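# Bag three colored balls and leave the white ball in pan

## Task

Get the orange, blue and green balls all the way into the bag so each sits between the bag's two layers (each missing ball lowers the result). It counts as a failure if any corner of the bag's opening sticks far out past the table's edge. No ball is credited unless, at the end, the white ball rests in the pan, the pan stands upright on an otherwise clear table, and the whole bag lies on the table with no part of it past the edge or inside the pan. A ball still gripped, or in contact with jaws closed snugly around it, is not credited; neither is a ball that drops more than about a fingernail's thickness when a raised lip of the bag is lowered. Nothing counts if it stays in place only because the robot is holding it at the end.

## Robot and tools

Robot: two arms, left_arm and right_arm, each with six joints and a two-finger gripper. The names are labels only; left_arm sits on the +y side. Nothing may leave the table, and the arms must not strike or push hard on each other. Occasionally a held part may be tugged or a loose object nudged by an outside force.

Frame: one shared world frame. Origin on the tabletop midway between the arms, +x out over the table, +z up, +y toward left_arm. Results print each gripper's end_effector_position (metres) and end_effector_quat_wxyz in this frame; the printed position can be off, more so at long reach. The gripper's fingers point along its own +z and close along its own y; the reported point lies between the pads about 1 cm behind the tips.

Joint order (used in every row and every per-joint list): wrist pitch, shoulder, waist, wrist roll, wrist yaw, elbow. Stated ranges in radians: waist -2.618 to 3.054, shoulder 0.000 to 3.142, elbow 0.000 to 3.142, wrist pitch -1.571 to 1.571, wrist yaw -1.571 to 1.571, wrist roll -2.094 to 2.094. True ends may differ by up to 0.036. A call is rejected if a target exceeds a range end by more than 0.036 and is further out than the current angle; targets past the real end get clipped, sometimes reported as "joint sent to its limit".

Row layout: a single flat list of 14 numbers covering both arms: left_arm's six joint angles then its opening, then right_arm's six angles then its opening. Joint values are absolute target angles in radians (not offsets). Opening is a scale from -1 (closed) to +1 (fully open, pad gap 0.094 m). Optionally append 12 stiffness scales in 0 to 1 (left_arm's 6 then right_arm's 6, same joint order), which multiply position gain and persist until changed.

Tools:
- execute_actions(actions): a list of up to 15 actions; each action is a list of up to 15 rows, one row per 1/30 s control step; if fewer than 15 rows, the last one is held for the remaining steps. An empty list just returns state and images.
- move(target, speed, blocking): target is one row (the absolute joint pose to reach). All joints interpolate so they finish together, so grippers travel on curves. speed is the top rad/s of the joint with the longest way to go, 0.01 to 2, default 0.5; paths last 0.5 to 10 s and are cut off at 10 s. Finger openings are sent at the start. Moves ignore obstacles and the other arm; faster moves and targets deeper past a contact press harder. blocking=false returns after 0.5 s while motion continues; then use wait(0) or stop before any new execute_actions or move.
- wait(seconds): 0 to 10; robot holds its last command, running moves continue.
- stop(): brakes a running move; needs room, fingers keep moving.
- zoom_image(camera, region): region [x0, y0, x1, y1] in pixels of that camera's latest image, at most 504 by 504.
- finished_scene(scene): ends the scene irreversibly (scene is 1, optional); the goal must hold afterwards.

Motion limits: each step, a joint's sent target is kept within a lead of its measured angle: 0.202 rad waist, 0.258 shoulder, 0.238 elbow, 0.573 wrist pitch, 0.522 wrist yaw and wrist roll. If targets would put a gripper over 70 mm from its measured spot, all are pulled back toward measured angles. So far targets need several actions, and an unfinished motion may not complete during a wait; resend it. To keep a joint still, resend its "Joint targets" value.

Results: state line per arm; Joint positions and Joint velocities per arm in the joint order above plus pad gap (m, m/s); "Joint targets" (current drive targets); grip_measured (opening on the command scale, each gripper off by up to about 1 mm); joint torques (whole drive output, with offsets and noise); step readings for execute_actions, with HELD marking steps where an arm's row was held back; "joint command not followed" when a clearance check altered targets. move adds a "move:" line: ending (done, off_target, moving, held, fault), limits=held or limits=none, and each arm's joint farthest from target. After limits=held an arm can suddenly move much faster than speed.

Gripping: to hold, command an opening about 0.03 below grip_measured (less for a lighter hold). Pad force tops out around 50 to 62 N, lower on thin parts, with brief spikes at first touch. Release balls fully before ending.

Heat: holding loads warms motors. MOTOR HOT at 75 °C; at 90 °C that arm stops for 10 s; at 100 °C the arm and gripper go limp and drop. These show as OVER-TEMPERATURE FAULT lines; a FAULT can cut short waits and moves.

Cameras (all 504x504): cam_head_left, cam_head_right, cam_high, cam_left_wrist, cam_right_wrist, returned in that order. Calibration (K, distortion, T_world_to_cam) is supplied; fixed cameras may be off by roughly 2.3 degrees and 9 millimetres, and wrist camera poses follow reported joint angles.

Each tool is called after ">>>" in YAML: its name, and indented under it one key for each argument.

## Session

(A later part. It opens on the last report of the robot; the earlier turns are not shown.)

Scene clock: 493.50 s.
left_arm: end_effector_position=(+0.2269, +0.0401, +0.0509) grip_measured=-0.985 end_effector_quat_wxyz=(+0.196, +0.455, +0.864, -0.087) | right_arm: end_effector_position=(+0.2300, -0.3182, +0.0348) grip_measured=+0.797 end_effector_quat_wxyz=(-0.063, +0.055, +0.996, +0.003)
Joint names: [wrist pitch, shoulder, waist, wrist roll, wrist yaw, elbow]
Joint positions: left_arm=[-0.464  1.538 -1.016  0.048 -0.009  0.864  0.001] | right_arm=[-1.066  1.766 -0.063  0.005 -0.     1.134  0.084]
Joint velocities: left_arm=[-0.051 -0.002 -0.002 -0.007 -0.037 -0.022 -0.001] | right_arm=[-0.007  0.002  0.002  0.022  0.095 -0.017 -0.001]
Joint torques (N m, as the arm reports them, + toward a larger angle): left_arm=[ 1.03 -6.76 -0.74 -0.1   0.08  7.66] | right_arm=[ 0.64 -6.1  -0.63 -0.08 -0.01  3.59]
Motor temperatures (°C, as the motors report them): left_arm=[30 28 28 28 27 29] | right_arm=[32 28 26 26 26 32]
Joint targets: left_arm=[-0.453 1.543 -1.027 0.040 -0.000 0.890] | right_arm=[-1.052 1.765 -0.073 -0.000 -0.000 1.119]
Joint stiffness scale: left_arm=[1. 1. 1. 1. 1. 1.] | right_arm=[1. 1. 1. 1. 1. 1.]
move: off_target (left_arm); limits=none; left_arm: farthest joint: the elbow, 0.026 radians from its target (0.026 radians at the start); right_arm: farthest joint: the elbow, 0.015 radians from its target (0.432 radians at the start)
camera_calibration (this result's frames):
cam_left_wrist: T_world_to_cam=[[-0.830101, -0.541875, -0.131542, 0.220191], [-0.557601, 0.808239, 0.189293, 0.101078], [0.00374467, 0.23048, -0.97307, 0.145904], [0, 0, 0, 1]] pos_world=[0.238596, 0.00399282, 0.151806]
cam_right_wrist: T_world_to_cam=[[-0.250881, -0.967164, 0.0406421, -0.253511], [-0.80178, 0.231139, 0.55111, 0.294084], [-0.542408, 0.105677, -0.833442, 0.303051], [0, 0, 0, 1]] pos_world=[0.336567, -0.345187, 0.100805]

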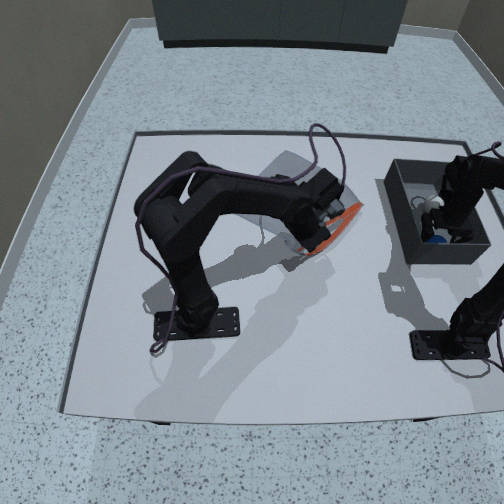

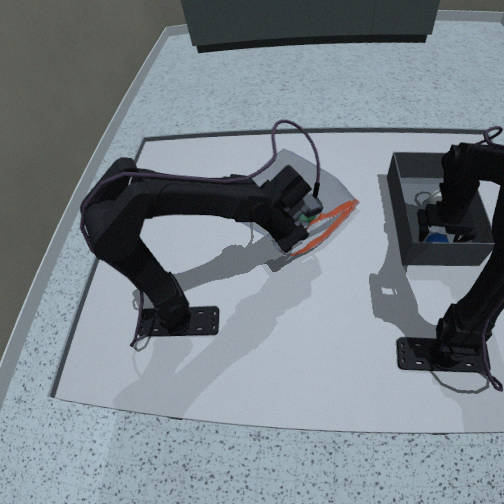

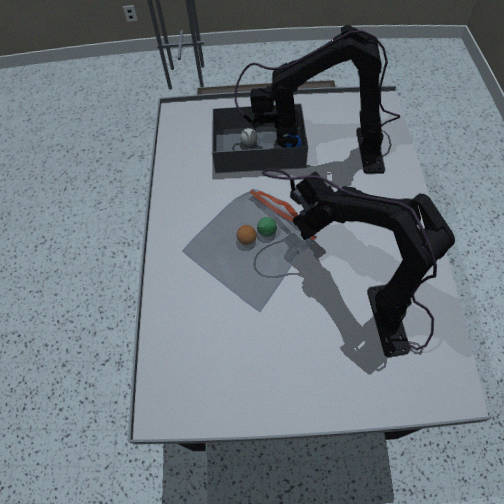

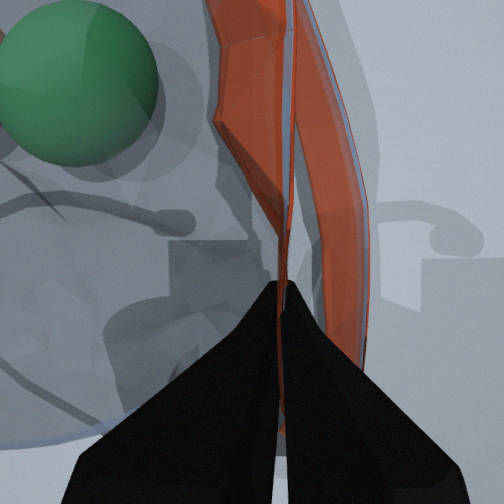

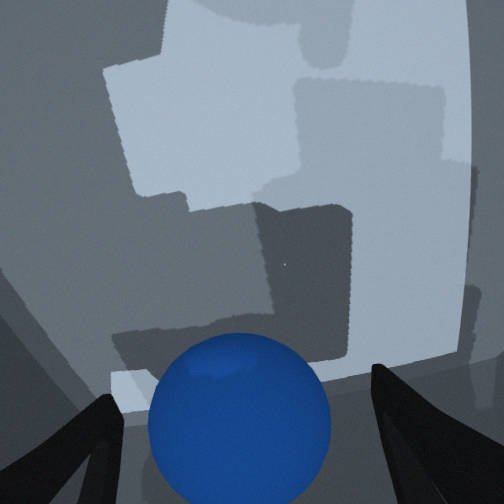

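Good position.

>>> execute_actions:
  actions:
    - [[-0.453,1.543,-1.027,0.04,0.0,0.89,-1,-1.052,1.765,-0.073,0,0,1.119,0.35]]
    - [[-0.453,1.543,-1.027,0.04,0.0,0.89,-1,-1.052,1.765,-0.073,0,0,1.119,0.12]]
    - [[-0.453,1.543,-1.027,0.04,0.0,0.89,-1,-1.052,1.765,-0.073,0,0,1.119,0.06]]

>>> move:
  target: [-0.453,1.543,-1.027,0.04,0.0,0.89,-1,-1.535,1.70,-0.07,0,0,1.592,0.06]
  speed: 0.4

Scene clock: 501.30 s.
left_arm: end_effector_position=(+0.2269, +0.0401, +0.0509) grip_measured=-0.985 end_effector_quat_wxyz=(+0.196, +0.455, +0.864, -0.087) | right_arm: end_effector_position=(+0.2303, -0.3183, +0.0348) grip_measured=+0.068 end_effector_quat_wxyz=(-0.063, +0.054, +0.997, +0.003)
Joint names: [wrist pitch, shoulder, waist, wrist roll, wrist yaw, elbow]
Joint positions: left_arm=[-0.464  1.538 -1.016  0.048 -0.009  0.864  0.001] | right_arm=[-1.065  1.766 -0.063  0.005 -0.     1.134  0.05 ]
Joint velocities: left_arm=[-0.037  0.007 -0.007 -0.066 -0.081  0.012  0.001] | right_arm=[ 0.037 -0.032 -0.002  0.081  0.051  0.002 -0.001]
Joint torques (N m, as the arm reports them, + toward a larger angle): left_arm=[ 1.05 -6.68 -0.74 -0.11  0.07  7.7 ] | right_arm=[ 0.64 -6.11 -0.64 -0.08 -0.01  3.57]
Motor temperatures (°C, as the motors report them): left_arm=[30 28 28 28 27 29] | right_arm=[31 28 26 26 26 32]
Joint targets: left_arm=[-0.453 1.543 -1.027 0.040 -0.000 0.890] | right_arm=[-1.052 1.765 -0.073 0.000 -0.000 1.119]
Joint stiffness scale: left_arm=[1. 1. 1. 1. 1. 1.] | right_arm=[1. 1. 1. 1. 1. 1.]
Step readings (joint positions; steps 1 to 15: 1st action; 16 to 30: 2nd action; 31 to 45: 3rd action):
0: left_arm=[-0.464 1.538 -1.016 0.048 -0.009 0.864] | right_arm=[-1.065 1.766 -0.063 0.005 -0.000 1.134]
1: left_arm=[-0.464 1.538 -1.016 0.048 -0.009 0.864] | right_arm=[-1.065 1.766 -0.063 0.005 -0.000 1.134]
2: left_arm=[-0.464 1.538 -1.016 0.048 -0.009 0.864] | right_arm=[-1.065 1.766 -0.063 0.005 -0.000 1.134]
4: left_arm=[-0.464 1.538 -1.016 0.048 -0.009 0.864] | right_arm=[-1.065 1.766 -0.063 0.005 -0.000 1.134]
8: left_arm=[-0.464 1.538 -1.016 0.048 -0.009 0.864] | right_arm=[-1.065 1.766 -0.063 0.005 -0.000 1.134]
15: left_arm=[-0.464 1.538 -1.016 0.048 -0.009 0.864] | right_arm=[-1.065 1.766 -0.063 0.005 -0.000 1.134]
16: left_arm=[-0.464 1.538 -1.016 0.048 -0.009 0.864] | right_arm=[-1.065 1.766 -0.063 0.005 -0.000 1.134]
17: left_arm=[-0.464 1.538 -1.016 0.048 -0.009 0.864] | right_arm=[-1.065 1.766 -0.063 0.005 -0.000 1.134]
19: left_arm=[-0.464 1.538 -1.016 0.048 -0.009 0.864] | right_arm=[-1.065 1.766 -0.063 0.005 -0.000 1.134]
23: left_arm=[-0.464 1.538 -1.016 0.048 -0.009 0.864] | right_arm=[-1.065 1.766 -0.063 0.005 -0.000 1.134]
30: left_arm=[-0.464 1.538 -1.016 0.048 -0.009 0.864] | right_arm=[-1.065 1.766 -0.063 0.005 -0.000 1.134]
31: left_arm=[-0.464 1.538 -1.016 0.048 -0.009 0.864] | right_arm=[-1.065 1.766 -0.063 0.005 -0.000 1.134]
32: left_arm=[-0.464 1.538 -1.016 0.048 -0.009 0.864] | right_arm=[-1.065 1.766 -0.063 0.005 -0.000 1.134]
34: left_arm=[-0.464 1.538 -1.016 0.048 -0.009 0.864] | right_arm=[-1.065 1.766 -0.063 0.005 -0.000 1.134]
38: left_arm=[-0.464 1.538 -1.016 0.048 -0.009 0.864] | right_arm=[-1.065 1.766 -0.063 0.005 -0.000 1.134]
45: Joint positions above
camera_calibration (this result's frames):
cam_left_wrist: T_world_to_cam=[[-0.830101, -0.541875, -0.131542, 0.220191], [-0.557601, 0.808239, 0.189293, 0.101078], [0.00374467, 0.23048, -0.97307, 0.145904], [0, 0, 0, 1]] pos_world=[0.238596, 0.00399282, 0.151806]
cam_right_wrist: T_world_to_cam=[[-0.250513, -0.967253, 0.0407983, -0.253653], [-0.802487, 0.231044, 0.550122, 0.294513], [-0.541533, 0.105073, -0.834087, 0.302808], [0, 0, 0, 1]] pos_world=[0.336779, -0.345209, 0.100899]

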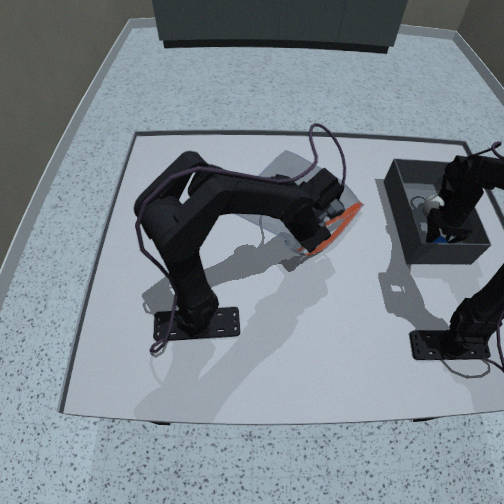

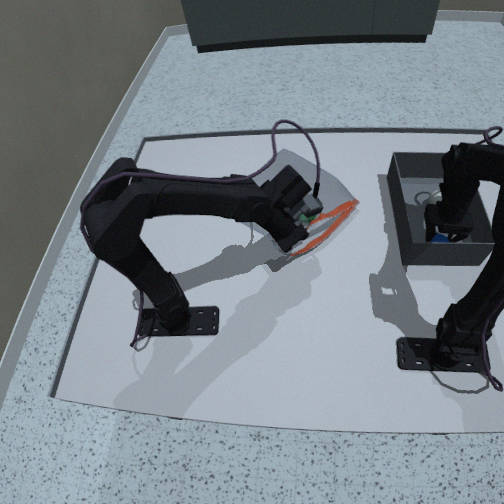

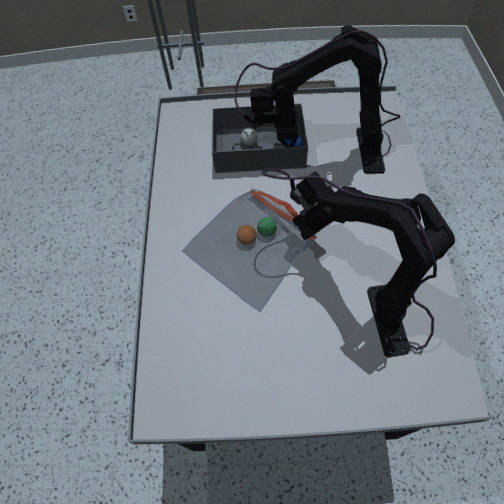

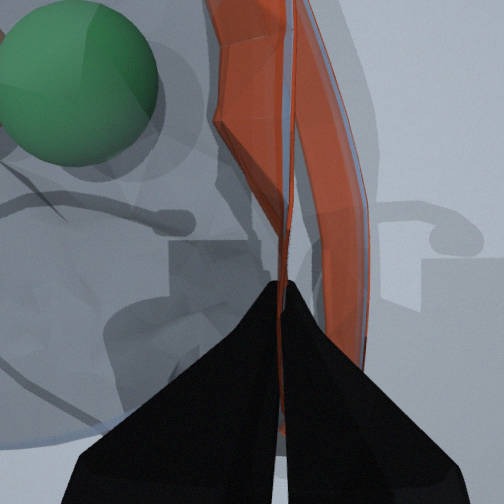

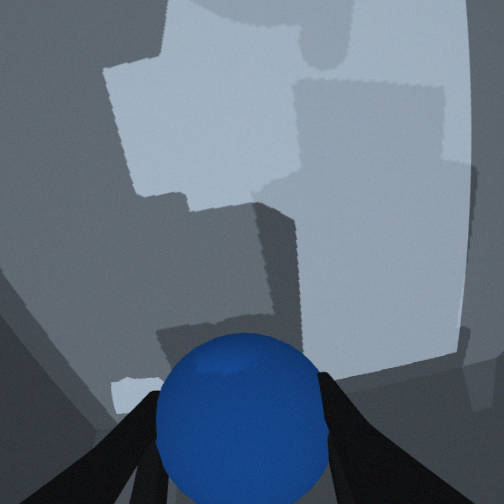

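Scene clock: 503.17 s.
left_arm: end_effector_position=(+0.2269, +0.0401, +0.0509) grip_measured=-0.985 end_effector_quat_wxyz=(+0.196, +0.455, +0.864, -0.087) | right_arm: end_effector_position=(+0.2382, -0.3191, +0.1527) grip_measured=+0.068 end_effector_quat_wxyz=(-0.058, +0.054, +0.997, +0.003)
Joint names: [wrist pitch, shoulder, waist, wrist roll, wrist yaw, elbow]
Joint positions: left_arm=[-0.464  1.538 -1.016  0.048 -0.009  0.864  0.001] | right_arm=[-1.526  1.718 -0.063  0.005 -0.     1.556  0.05 ]
Joint velocities: left_arm=[-0.066 -0.017 -0.007 -0.007  0.007 -0.007 -0.001] | right_arm=[ 0.007 -0.017 -0.027 -0.051 -0.022  0.002 -0.002]
Joint torques (N m, as the arm reports them, + toward a larger angle): left_arm=[ 1.03 -6.68 -0.72 -0.11  0.08  7.68] | right_arm=[ 0.41 -7.26 -0.44 -0.08 -0.01  7.08]
Motor temperatures (°C, as the motors report them): left_arm=[30 28 28 28 27 29] | right_arm=[31 28 26 26 26 32]
Joint targets: left_arm=[-0.453 1.543 -1.027 0.040 -0.000 0.890] | right_arm=[-1.535 1.700 -0.070 -0.000 0.000 1.592]
Joint stiffness scale: left_arm=[1. 1. 1. 1. 1. 1.] | right_arm=[1. 1. 1. 1. 1. 1.]
move: off_target (left_arm, right_arm); limits=none; left_arm: farthest joint: the elbow, 0.026 radians from its target (0.026 radians at the start); right_arm: farthest joint: the elbow, 0.036 radians from its target (0.458 radians at the start)
camera_calibration (this result's frames):
cam_left_wrist: T_world_to_cam=[[-0.830101, -0.541875, -0.131542, 0.220191], [-0.557601, 0.808239, 0.189293, 0.101078], [0.00374467, 0.23048, -0.97307, 0.145904], [0, 0, 0, 1]] pos_world=[0.238596, 0.00399282, 0.151806]
cam_right_wrist: T_world_to_cam=[[-0.250864, -0.967216, 0.0394944, -0.256995], [-0.807256, 0.231543, 0.542887, 0.238546], [-0.534234, 0.104308, -0.838877, 0.404271], [0, 0, 0, 1]] pos_world=[0.344073, -0.345972, 0.21978]

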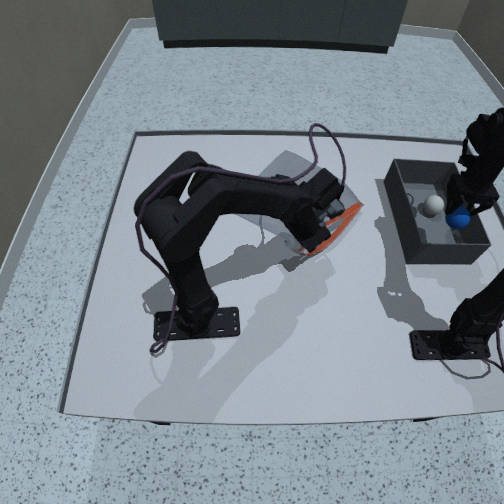

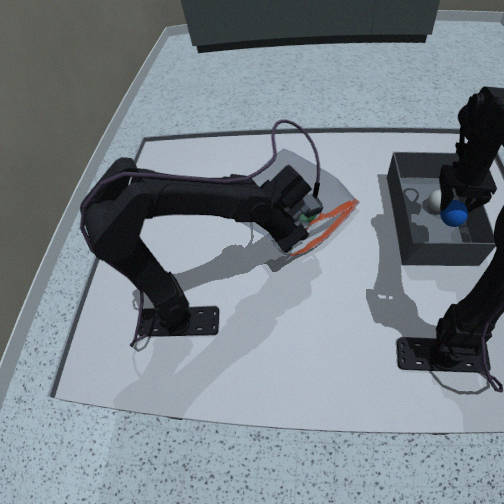

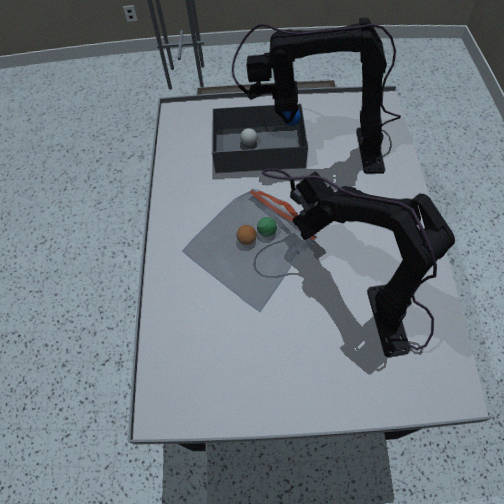

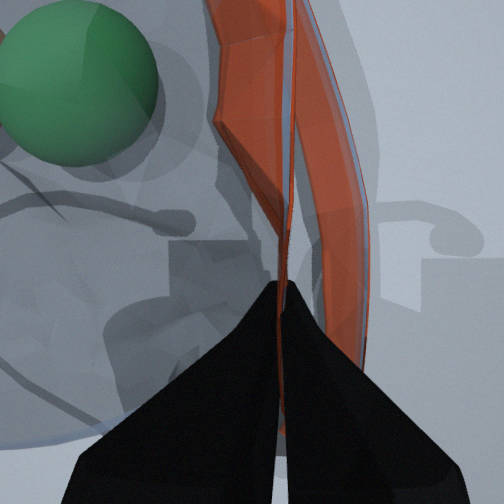

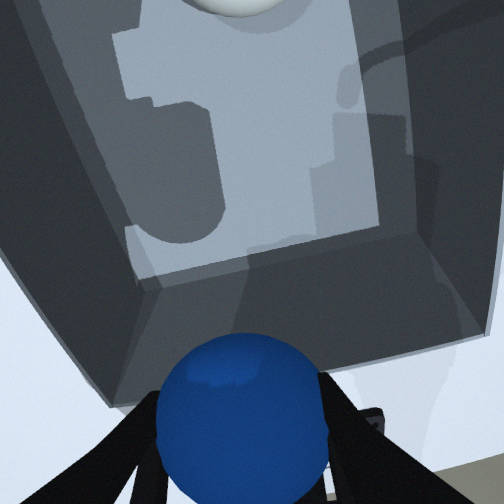

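>>> move:
  target: [-0.453,1.543,-1.027,0.04,0.0,0.89,-1,-0.085,0.81,0.7,0.3,0,0.4,0.04]
  speed: 0.6

>>> move:
  target: [-0.453,1.543,-1.027,0.04,0.0,0.89,-1,0.975,1.63,0.763,0.3,0,0.215,0.04]
  speed: 0.5

Scene clock: 510.27 s.
left_arm: end_effector_position=(+0.2269, +0.0401, +0.0509) grip_measured=-0.985 end_effector_quat_wxyz=(+0.196, +0.455, +0.864, -0.087) | right_arm: end_effector_position=(+0.2018, -0.1061, +0.1445) grip_measured=+0.049 end_effector_quat_wxyz=(+0.445, -0.150, +0.853, +0.227)
Joint names: [wrist pitch, shoulder, waist, wrist roll, wrist yaw, elbow]
Joint positions: left_arm=[-0.464  1.538 -1.016  0.048 -0.009  0.864  0.001] | right_arm=[-0.106  0.83   0.688  0.297  0.     0.412  0.049]
Joint velocities: left_arm=[ 0.051 -0.012 -0.012 -0.007 -0.081  0.012 -0.001] | right_arm=[ 0.022 -0.002  0.027  0.051 -0.051 -0.017 -0.   ]
Joint torques (N m, as the arm reports them, + toward a larger angle): left_arm=[ 1.04 -6.68 -0.77 -0.1   0.08  7.7 ] | right_arm=[ 2.61 -2.25  0.86  0.   -0.02  5.31]
Motor temperatures (°C, as the motors report them): left_arm=[30 28 28 28 27 29] | right_arm=[31 28 26 26 26 32]
Joint targets: left_arm=[-0.453 1.543 -1.027 0.040 -0.000 0.890] | right_arm=[-0.085 0.810 0.700 0.300 -0.000 0.400]
Joint stiffness scale: left_arm=[1. 1. 1. 1. 1. 1.] | right_arm=[1. 1. 1. 1. 1. 1.]
move: off_target (left_arm, right_arm); limits=none; left_arm: farthest joint: the elbow, 0.026 radians from its target (0.026 radians at the start); right_arm: farthest joint: the wrist pitch, 0.021 radians from its target (1.441 radians at the start)
camera_calibration (this result's frames):
cam_left_wrist: T_world_to_cam=[[-0.830101, -0.541875, -0.131542, 0.220191], [-0.557601, 0.808239, 0.189293, 0.101078], [0.00374467, 0.23048, -0.97307, 0.145904], [0, 0, 0, 1]] pos_world=[0.238596, 0.00399282, 0.151806]
cam_right_wrist: T_world_to_cam=[[0.356393, -0.861325, -0.362081, -0.113029], [-0.865214, -0.157956, -0.475872, 0.281884], [0.352688, 0.482875, -0.801525, 0.211551], [0, 0, 0, 1]] pos_world=[0.209561, -0.154982, 0.262779]

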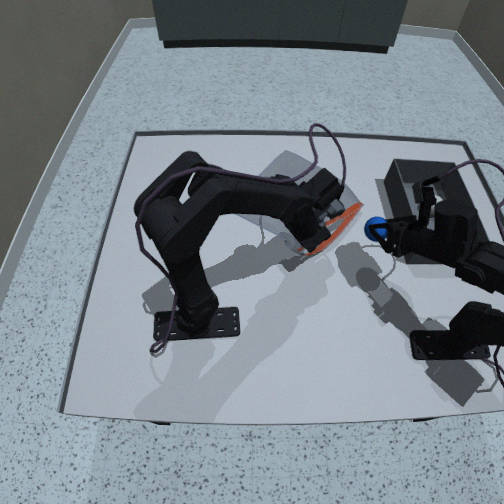

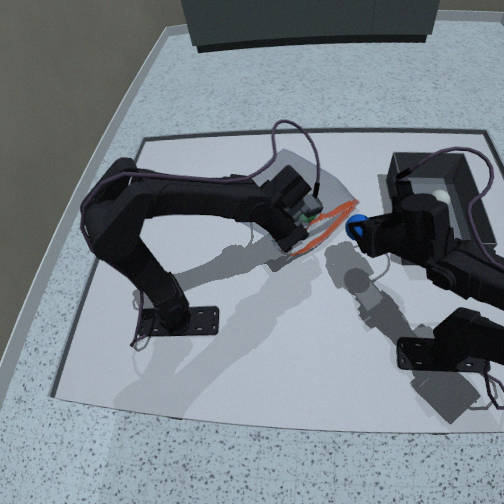

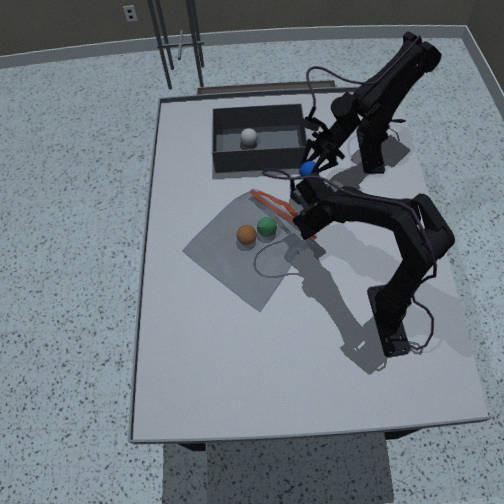

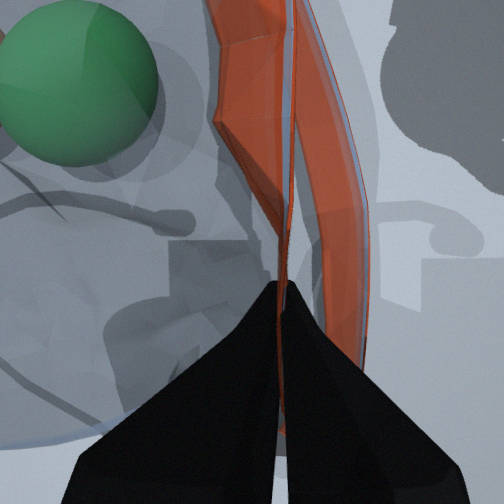

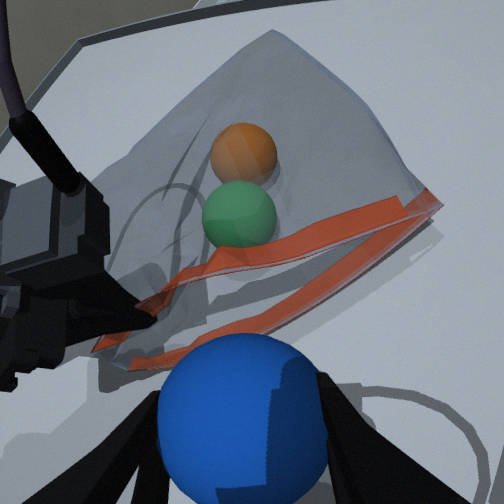

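Scene clock: 513.20 s.
left_arm: end_effector_position=(+0.2269, +0.0401, +0.0509) grip_measured=-0.985 end_effector_quat_wxyz=(+0.196, +0.455, +0.864, -0.087) | right_arm: end_effector_position=(+0.2328, -0.0543, +0.0461) grip_measured=+0.049 end_effector_quat_wxyz=(+0.470, -0.173, +0.826, +0.259)
Joint names: [wrist pitch, shoulder, waist, wrist roll, wrist yaw, elbow]
Joint positions: left_arm=[-0.464  1.538 -1.016  0.048 -0.009  0.864  0.001] | right_arm=[0.955 1.627 0.75  0.297 0.    0.234 0.049]
Joint velocities: left_arm=[ 0.051  0.012 -0.007 -0.095  0.022 -0.002 -0.001] | right_arm=[-0.007 -0.007  0.007 -0.037 -0.007  0.007 -0.001]
Joint torques (N m, as the arm reports them, + toward a larger angle): left_arm=[ 1.04 -6.67 -0.73 -0.11  0.08  7.68] | right_arm=[ 2.68 -3.69  0.89  0.   -0.02  2.39]
Motor temperatures (°C, as the motors report them): left_arm=[30 28 28 28 27 29] | right_arm=[32 28 26 26 26 32]
Joint targets: left_arm=[-0.453 1.543 -1.027 0.040 -0.000 0.890] | right_arm=[0.975 1.630 0.763 0.300 -0.000 0.215]
Joint stiffness scale: left_arm=[1. 1. 1. 1. 1. 1.] | right_arm=[1. 1. 1. 1. 1. 1.]
move: off_target (left_arm); limits=none; left_arm: farthest joint: the elbow, 0.026 radians from its target (0.026 radians at the start); right_arm: farthest joint: the wrist pitch, 0.020 radians from its target (1.081 radians at the start)
camera_calibration (this result's frames):
cam_left_wrist: T_world_to_cam=[[-0.830101, -0.541875, -0.131542, 0.220191], [-0.557601, 0.808239, 0.189293, 0.101078], [0.00374467, 0.23048, -0.97307, 0.145904], [0, 0, 0, 1]] pos_world=[0.238596, 0.00399282, 0.151806]
cam_right_wrist: T_world_to_cam=[[0.433534, -0.816766, -0.380711, -0.129779], [-0.820811, -0.183554, -0.540904, 0.261375], [0.371911, 0.546992, -0.749988, 0.0933198], [0, 0, 0, 1]] pos_world=[0.236096, -0.109068, 0.16196]

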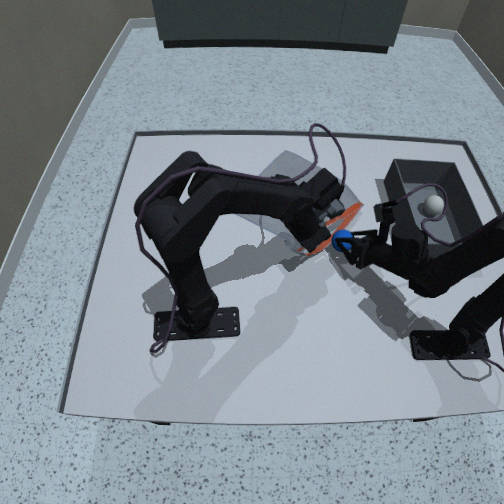

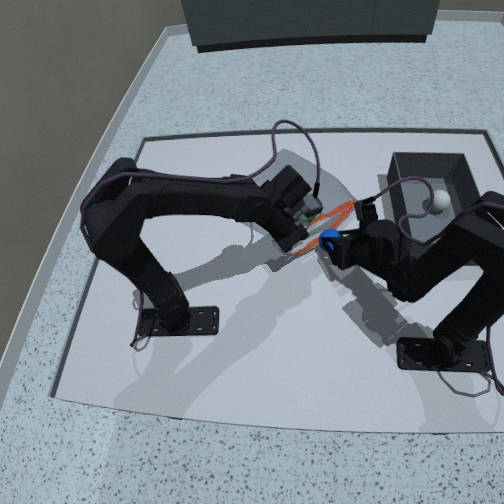

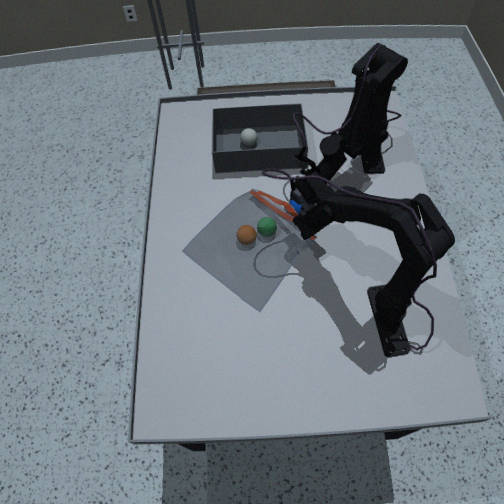

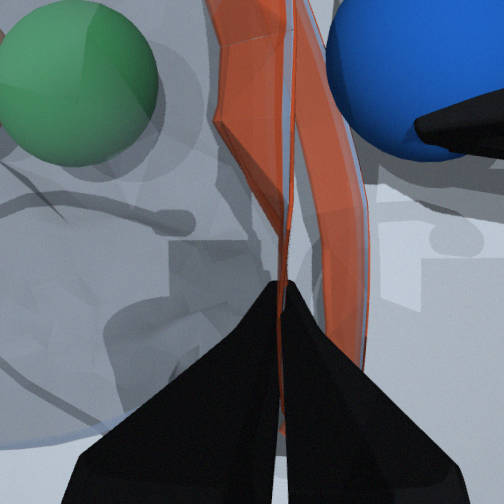

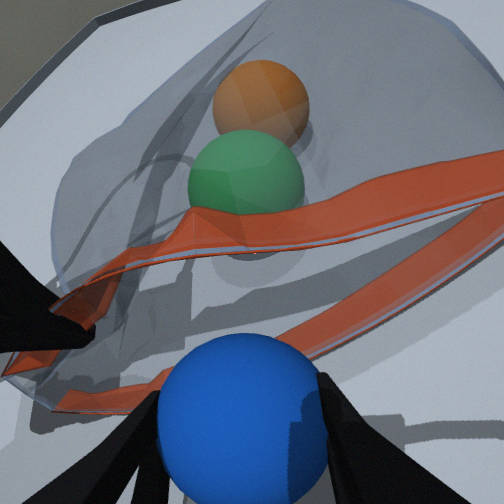

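>>> move:
  target: [-0.453,1.543,-1.027,0.04,0.0,0.89,-1,0.975,1.63,0.763,0.15,0,0.268,0.04]
  speed: 0.3

>>> move:
  target: [-0.453,1.543,-1.027,0.04,0.0,0.89,-1,1.182,1.875,0.763,0.15,0,0.382,0.04]
  speed: 0.12

Scene clock: 518.47 s.
left_arm: end_effector_position=(+0.2269, +0.0401, +0.0509) grip_measured=-0.985 end_effector_quat_wxyz=(+0.196, +0.455, +0.864, -0.087) | right_arm: end_effector_position=(+0.2329, -0.0543, +0.0462) grip_measured=+0.049 end_effector_quat_wxyz=(+0.487, -0.230, +0.812, +0.225)
Joint names: [wrist pitch, shoulder, waist, wrist roll, wrist yaw, elbow]
Joint positions: left_arm=[-0.464  1.538 -1.016  0.048 -0.009  0.864  0.001] | right_arm=[0.955 1.627 0.75  0.158 0.    0.234 0.049]
Joint velocities: left_arm=[ 0.007 -0.012 -0.002  0.081 -0.022 -0.012  0.   ] | right_arm=[-0.007  0.007 -0.007 -0.007 -0.007  0.007 -0.   ]
Joint torques (N m, as the arm reports them, + toward a larger angle): left_arm=[ 1.05 -6.7  -0.76 -0.11  0.07  7.66] | right_arm=[ 2.67 -3.7   0.89 -0.11 -0.02  5.76]
Motor temperatures (°C, as the motors report them): left_arm=[30 28 28 28 27 29] | right_arm=[33 28 26 26 26 31]
Joint targets: left_arm=[-0.453 1.543 -1.027 0.040 -0.000 0.890] | right_arm=[0.975 1.630 0.763 0.150 0.000 0.268]
Joint stiffness scale: left_arm=[1. 1. 1. 1. 1. 1.] | right_arm=[1. 1. 1. 1. 1. 1.]
move: off_target (left_arm, right_arm); limits=none; left_arm: farthest joint: the elbow, 0.026 radians from its target (0.026 radians at the start); right_arm: farthest joint: the elbow, 0.034 radians from its target (0.034 radians at the start)
camera_calibration (this result's frames):
cam_left_wrist: T_world_to_cam=[[-0.830101, -0.541875, -0.131542, 0.220191], [-0.557601, 0.808239, 0.189293, 0.101078], [0.00374467, 0.23048, -0.97307, 0.145904], [0, 0, 0, 1]] pos_world=[0.238596, 0.00399282, 0.151806]
cam_right_wrist: T_world_to_cam=[[0.508741, -0.819669, -0.263297, -0.152831], [-0.760393, -0.284392, -0.583886, 0.243894], [0.403714, 0.497256, -0.767953, 0.0840827], [0, 0, 0, 1]] pos_world=[0.229262, -0.0977201, 0.166738]

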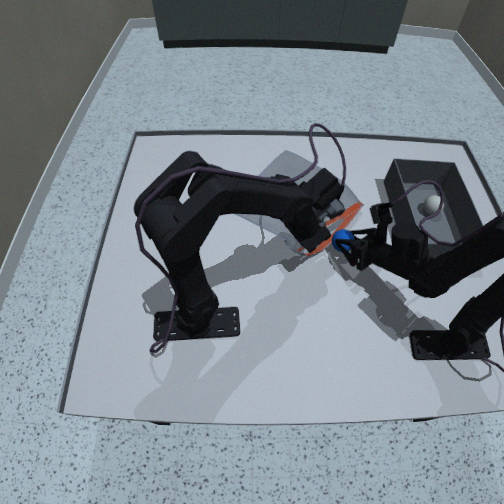

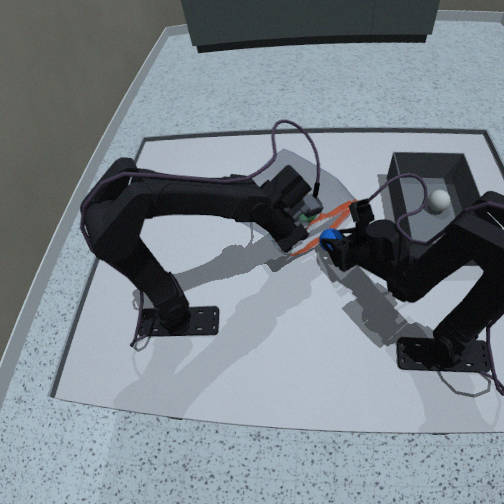

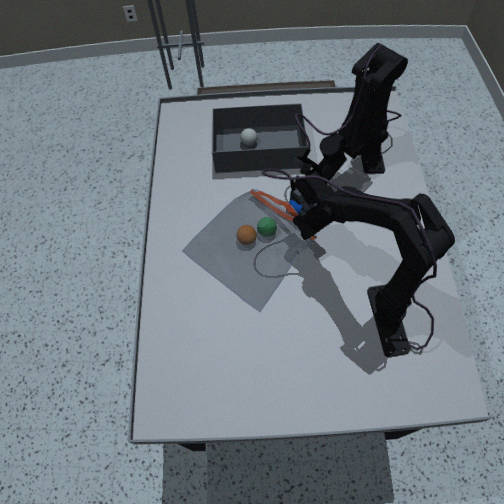

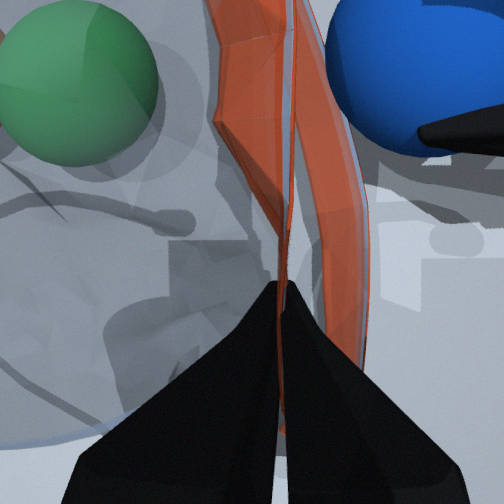

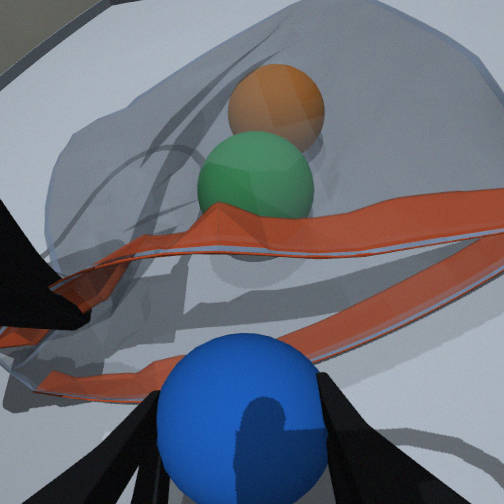

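Scene clock: 521.03 s.
left_arm: end_effector_position=(+0.2268, +0.0401, +0.0509) grip_measured=-0.985 end_effector_quat_wxyz=(+0.196, +0.455, +0.864, -0.087) | right_arm: end_effector_position=(+0.2630, -0.0284, +0.0411) grip_measured=+0.049 end_effector_quat_wxyz=(+0.516, -0.224, +0.792, +0.239)
Joint names: [wrist pitch, shoulder, waist, wrist roll, wrist yaw, elbow]
Joint positions: left_arm=[-0.464  1.538 -1.016  0.048 -0.008  0.864  0.001] | right_arm=[1.162 1.87  0.75  0.157 0.    0.347 0.049]
Joint velocities: left_arm=[-0.022 -0.007 -0.007 -0.066 -0.037 -0.007  0.   ] | right_arm=[-0.037 -0.007  0.007  0.022 -0.022 -0.002  0.   ]
Joint torques (N m, as the arm reports them, + toward a larger angle): left_arm=[ 1.06 -6.7  -0.72 -0.1   0.07  7.72] | right_arm=[ 2.7  -4.93  0.89 -0.11 -0.02  5.29]
Motor temperatures (°C, as the motors report them): left_arm=[30 28 28 28 27 29] | right_arm=[33 28 26 26 26 31]
Joint targets: left_arm=[-0.453 1.543 -1.027 0.040 0.000 0.890] | right_arm=[1.182 1.875 0.763 0.150 -0.000 0.382]
Joint stiffness scale: left_arm=[1. 1. 1. 1. 1. 1.] | right_arm=[1. 1. 1. 1. 1. 1.]
move: off_target (left_arm, right_arm); limits=none; left_arm: farthest joint: the elbow, 0.026 radians from its target (0.026 radians at the start); right_arm: farthest joint: the elbow, 0.035 radians from its target (0.148 radians at the start)
camera_calibration (this result's frames):
cam_left_wrist: T_world_to_cam=[[-0.830224, -0.54177, -0.1312, 0.22013], [-0.557419, 0.808368, 0.189278, 0.101036], [0.00351285, 0.230276, -0.973119, 0.145977], [0, 0, 0, 1]] pos_world=[0.238564, 0.00397081, 0.15181]
cam_right_wrist: T_world_to_cam=[[0.524546, -0.806252, -0.273512, -0.151652], [-0.724574, -0.254071, -0.640656, 0.264986], [0.447039, 0.534233, -0.717462, 0.0426944], [0, 0, 0, 1]] pos_world=[0.252464, -0.0777534, 0.158918]

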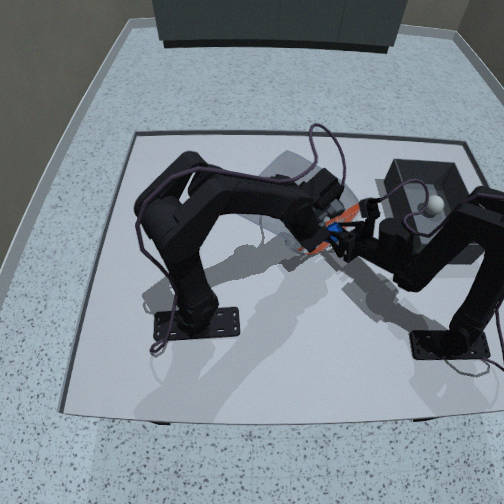

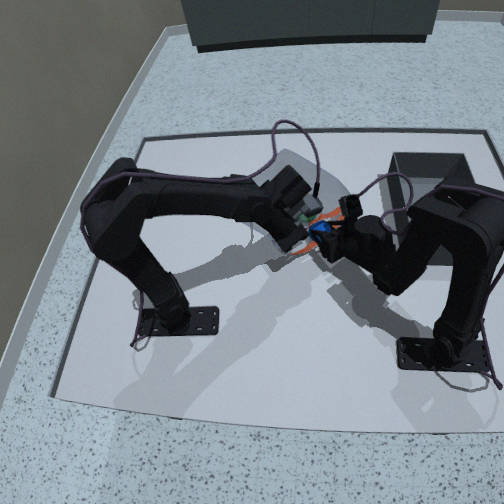

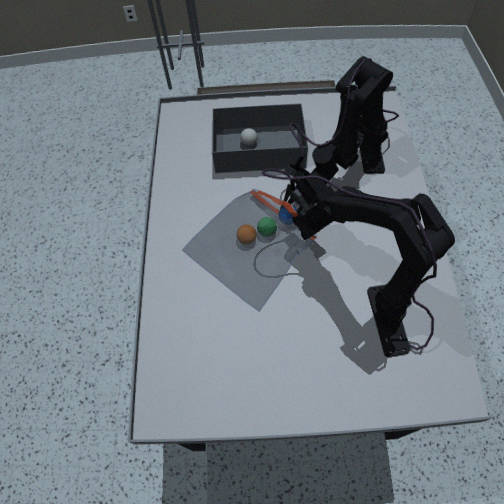

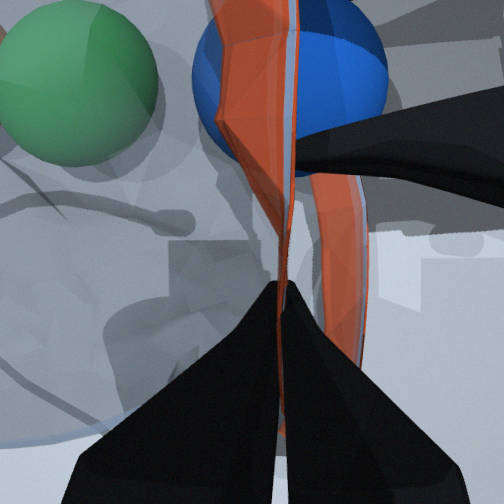

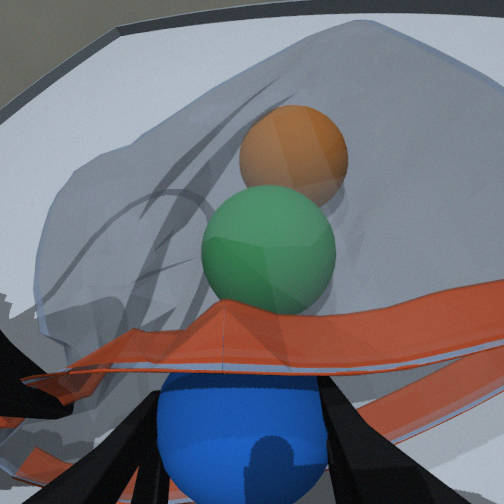

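Going in cleanly.

>>> move:
  target: [-0.453,1.543,-1.027,0.04,0.0,0.89,-1,1.19,1.996,0.763,0.15,0,0.512,0.04]
  speed: 0.06

Scene clock: 530.37 s.
left_arm: end_effector_position=(+0.2268, +0.0401, +0.0509) grip_measured=-0.985 end_effector_quat_wxyz=(+0.196, +0.455, +0.864, -0.087) | right_arm: end_effector_position=(+0.2890, -0.0061, +0.0372) grip_measured=+0.049 end_effector_quat_wxyz=(+0.526, -0.222, +0.784, +0.243)
Joint names: [wrist pitch, shoulder, waist, wrist roll, wrist yaw, elbow]
Joint positions: left_arm=[-0.464  1.538 -1.016  0.048 -0.008  0.864  0.001] | right_arm=[1.179 1.989 0.75  0.157 0.    0.476 0.049]
Joint velocities: left_arm=[ 0.022 -0.002 -0.007 -0.007 -0.007  0.022 -0.   ] | right_arm=[-0.007 -0.027 -0.017 -0.007 -0.037  0.007  0.   ]
Joint torques (N m, as the arm reports them, + toward a larger angle): left_arm=[ 1.04 -6.65 -0.72 -0.1   0.08  7.69] | right_arm=[ 2.61 -5.72  0.89 -0.11 -0.01  5.36]
Motor temperatures (°C, as the motors report them): left_arm=[30 28 28 28 27 29] | right_arm=[34 28 26 26 26 31]
Joint targets: left_arm=[-0.453 1.543 -1.027 0.040 -0.000 0.890] | right_arm=[1.190 1.996 0.763 0.150 0.000 0.512]
Joint stiffness scale: left_arm=[1. 1. 1. 1. 1. 1.] | right_arm=[1. 1. 1. 1. 1. 1.]
move: off_target (left_arm, right_arm); limits=none; left_arm: farthest joint: the elbow, 0.026 radians from its target (0.026 radians at the start); right_arm: farthest joint: the elbow, 0.036 radians from its target (0.165 radians at the start)
camera_calibration (this result's frames):
cam_left_wrist: T_world_to_cam=[[-0.830224, -0.54177, -0.1312, 0.22013], [-0.557419, 0.808368, 0.189278, 0.101036], [0.00351285, 0.230276, -0.973119, 0.145977], [0, 0, 0, 1]] pos_world=[0.238564, 0.00397081, 0.15181]
cam_right_wrist: T_world_to_cam=[[0.530447, -0.801338, -0.276557, -0.149937], [-0.710834, -0.242705, -0.660158, 0.283772], [0.461888, 0.546765, -0.69836, 0.0114352], [0, 0, 0, 1]] pos_world=[0.275967, -0.0575294, 0.153855]

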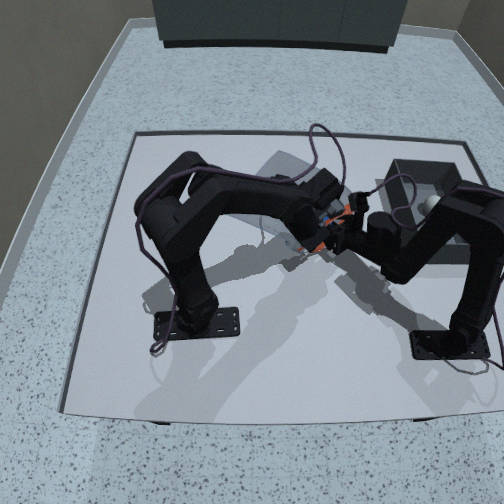

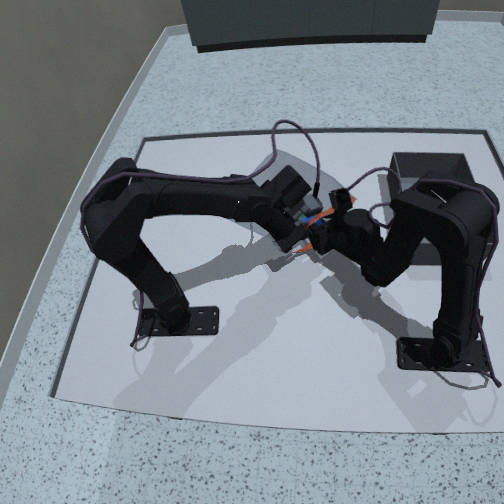

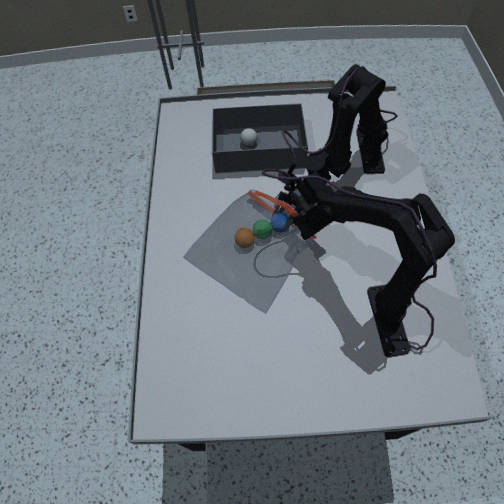

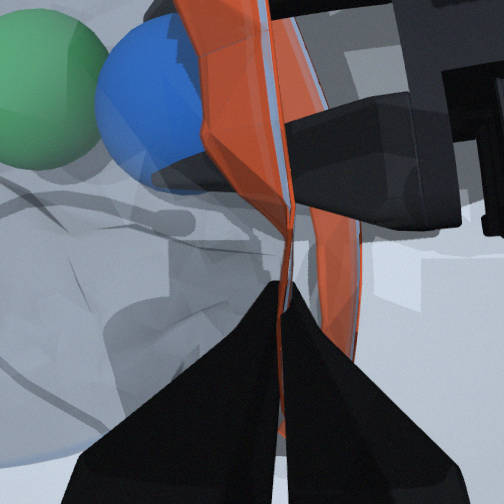

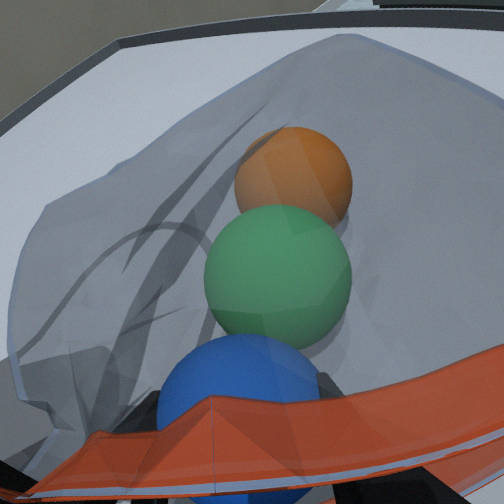

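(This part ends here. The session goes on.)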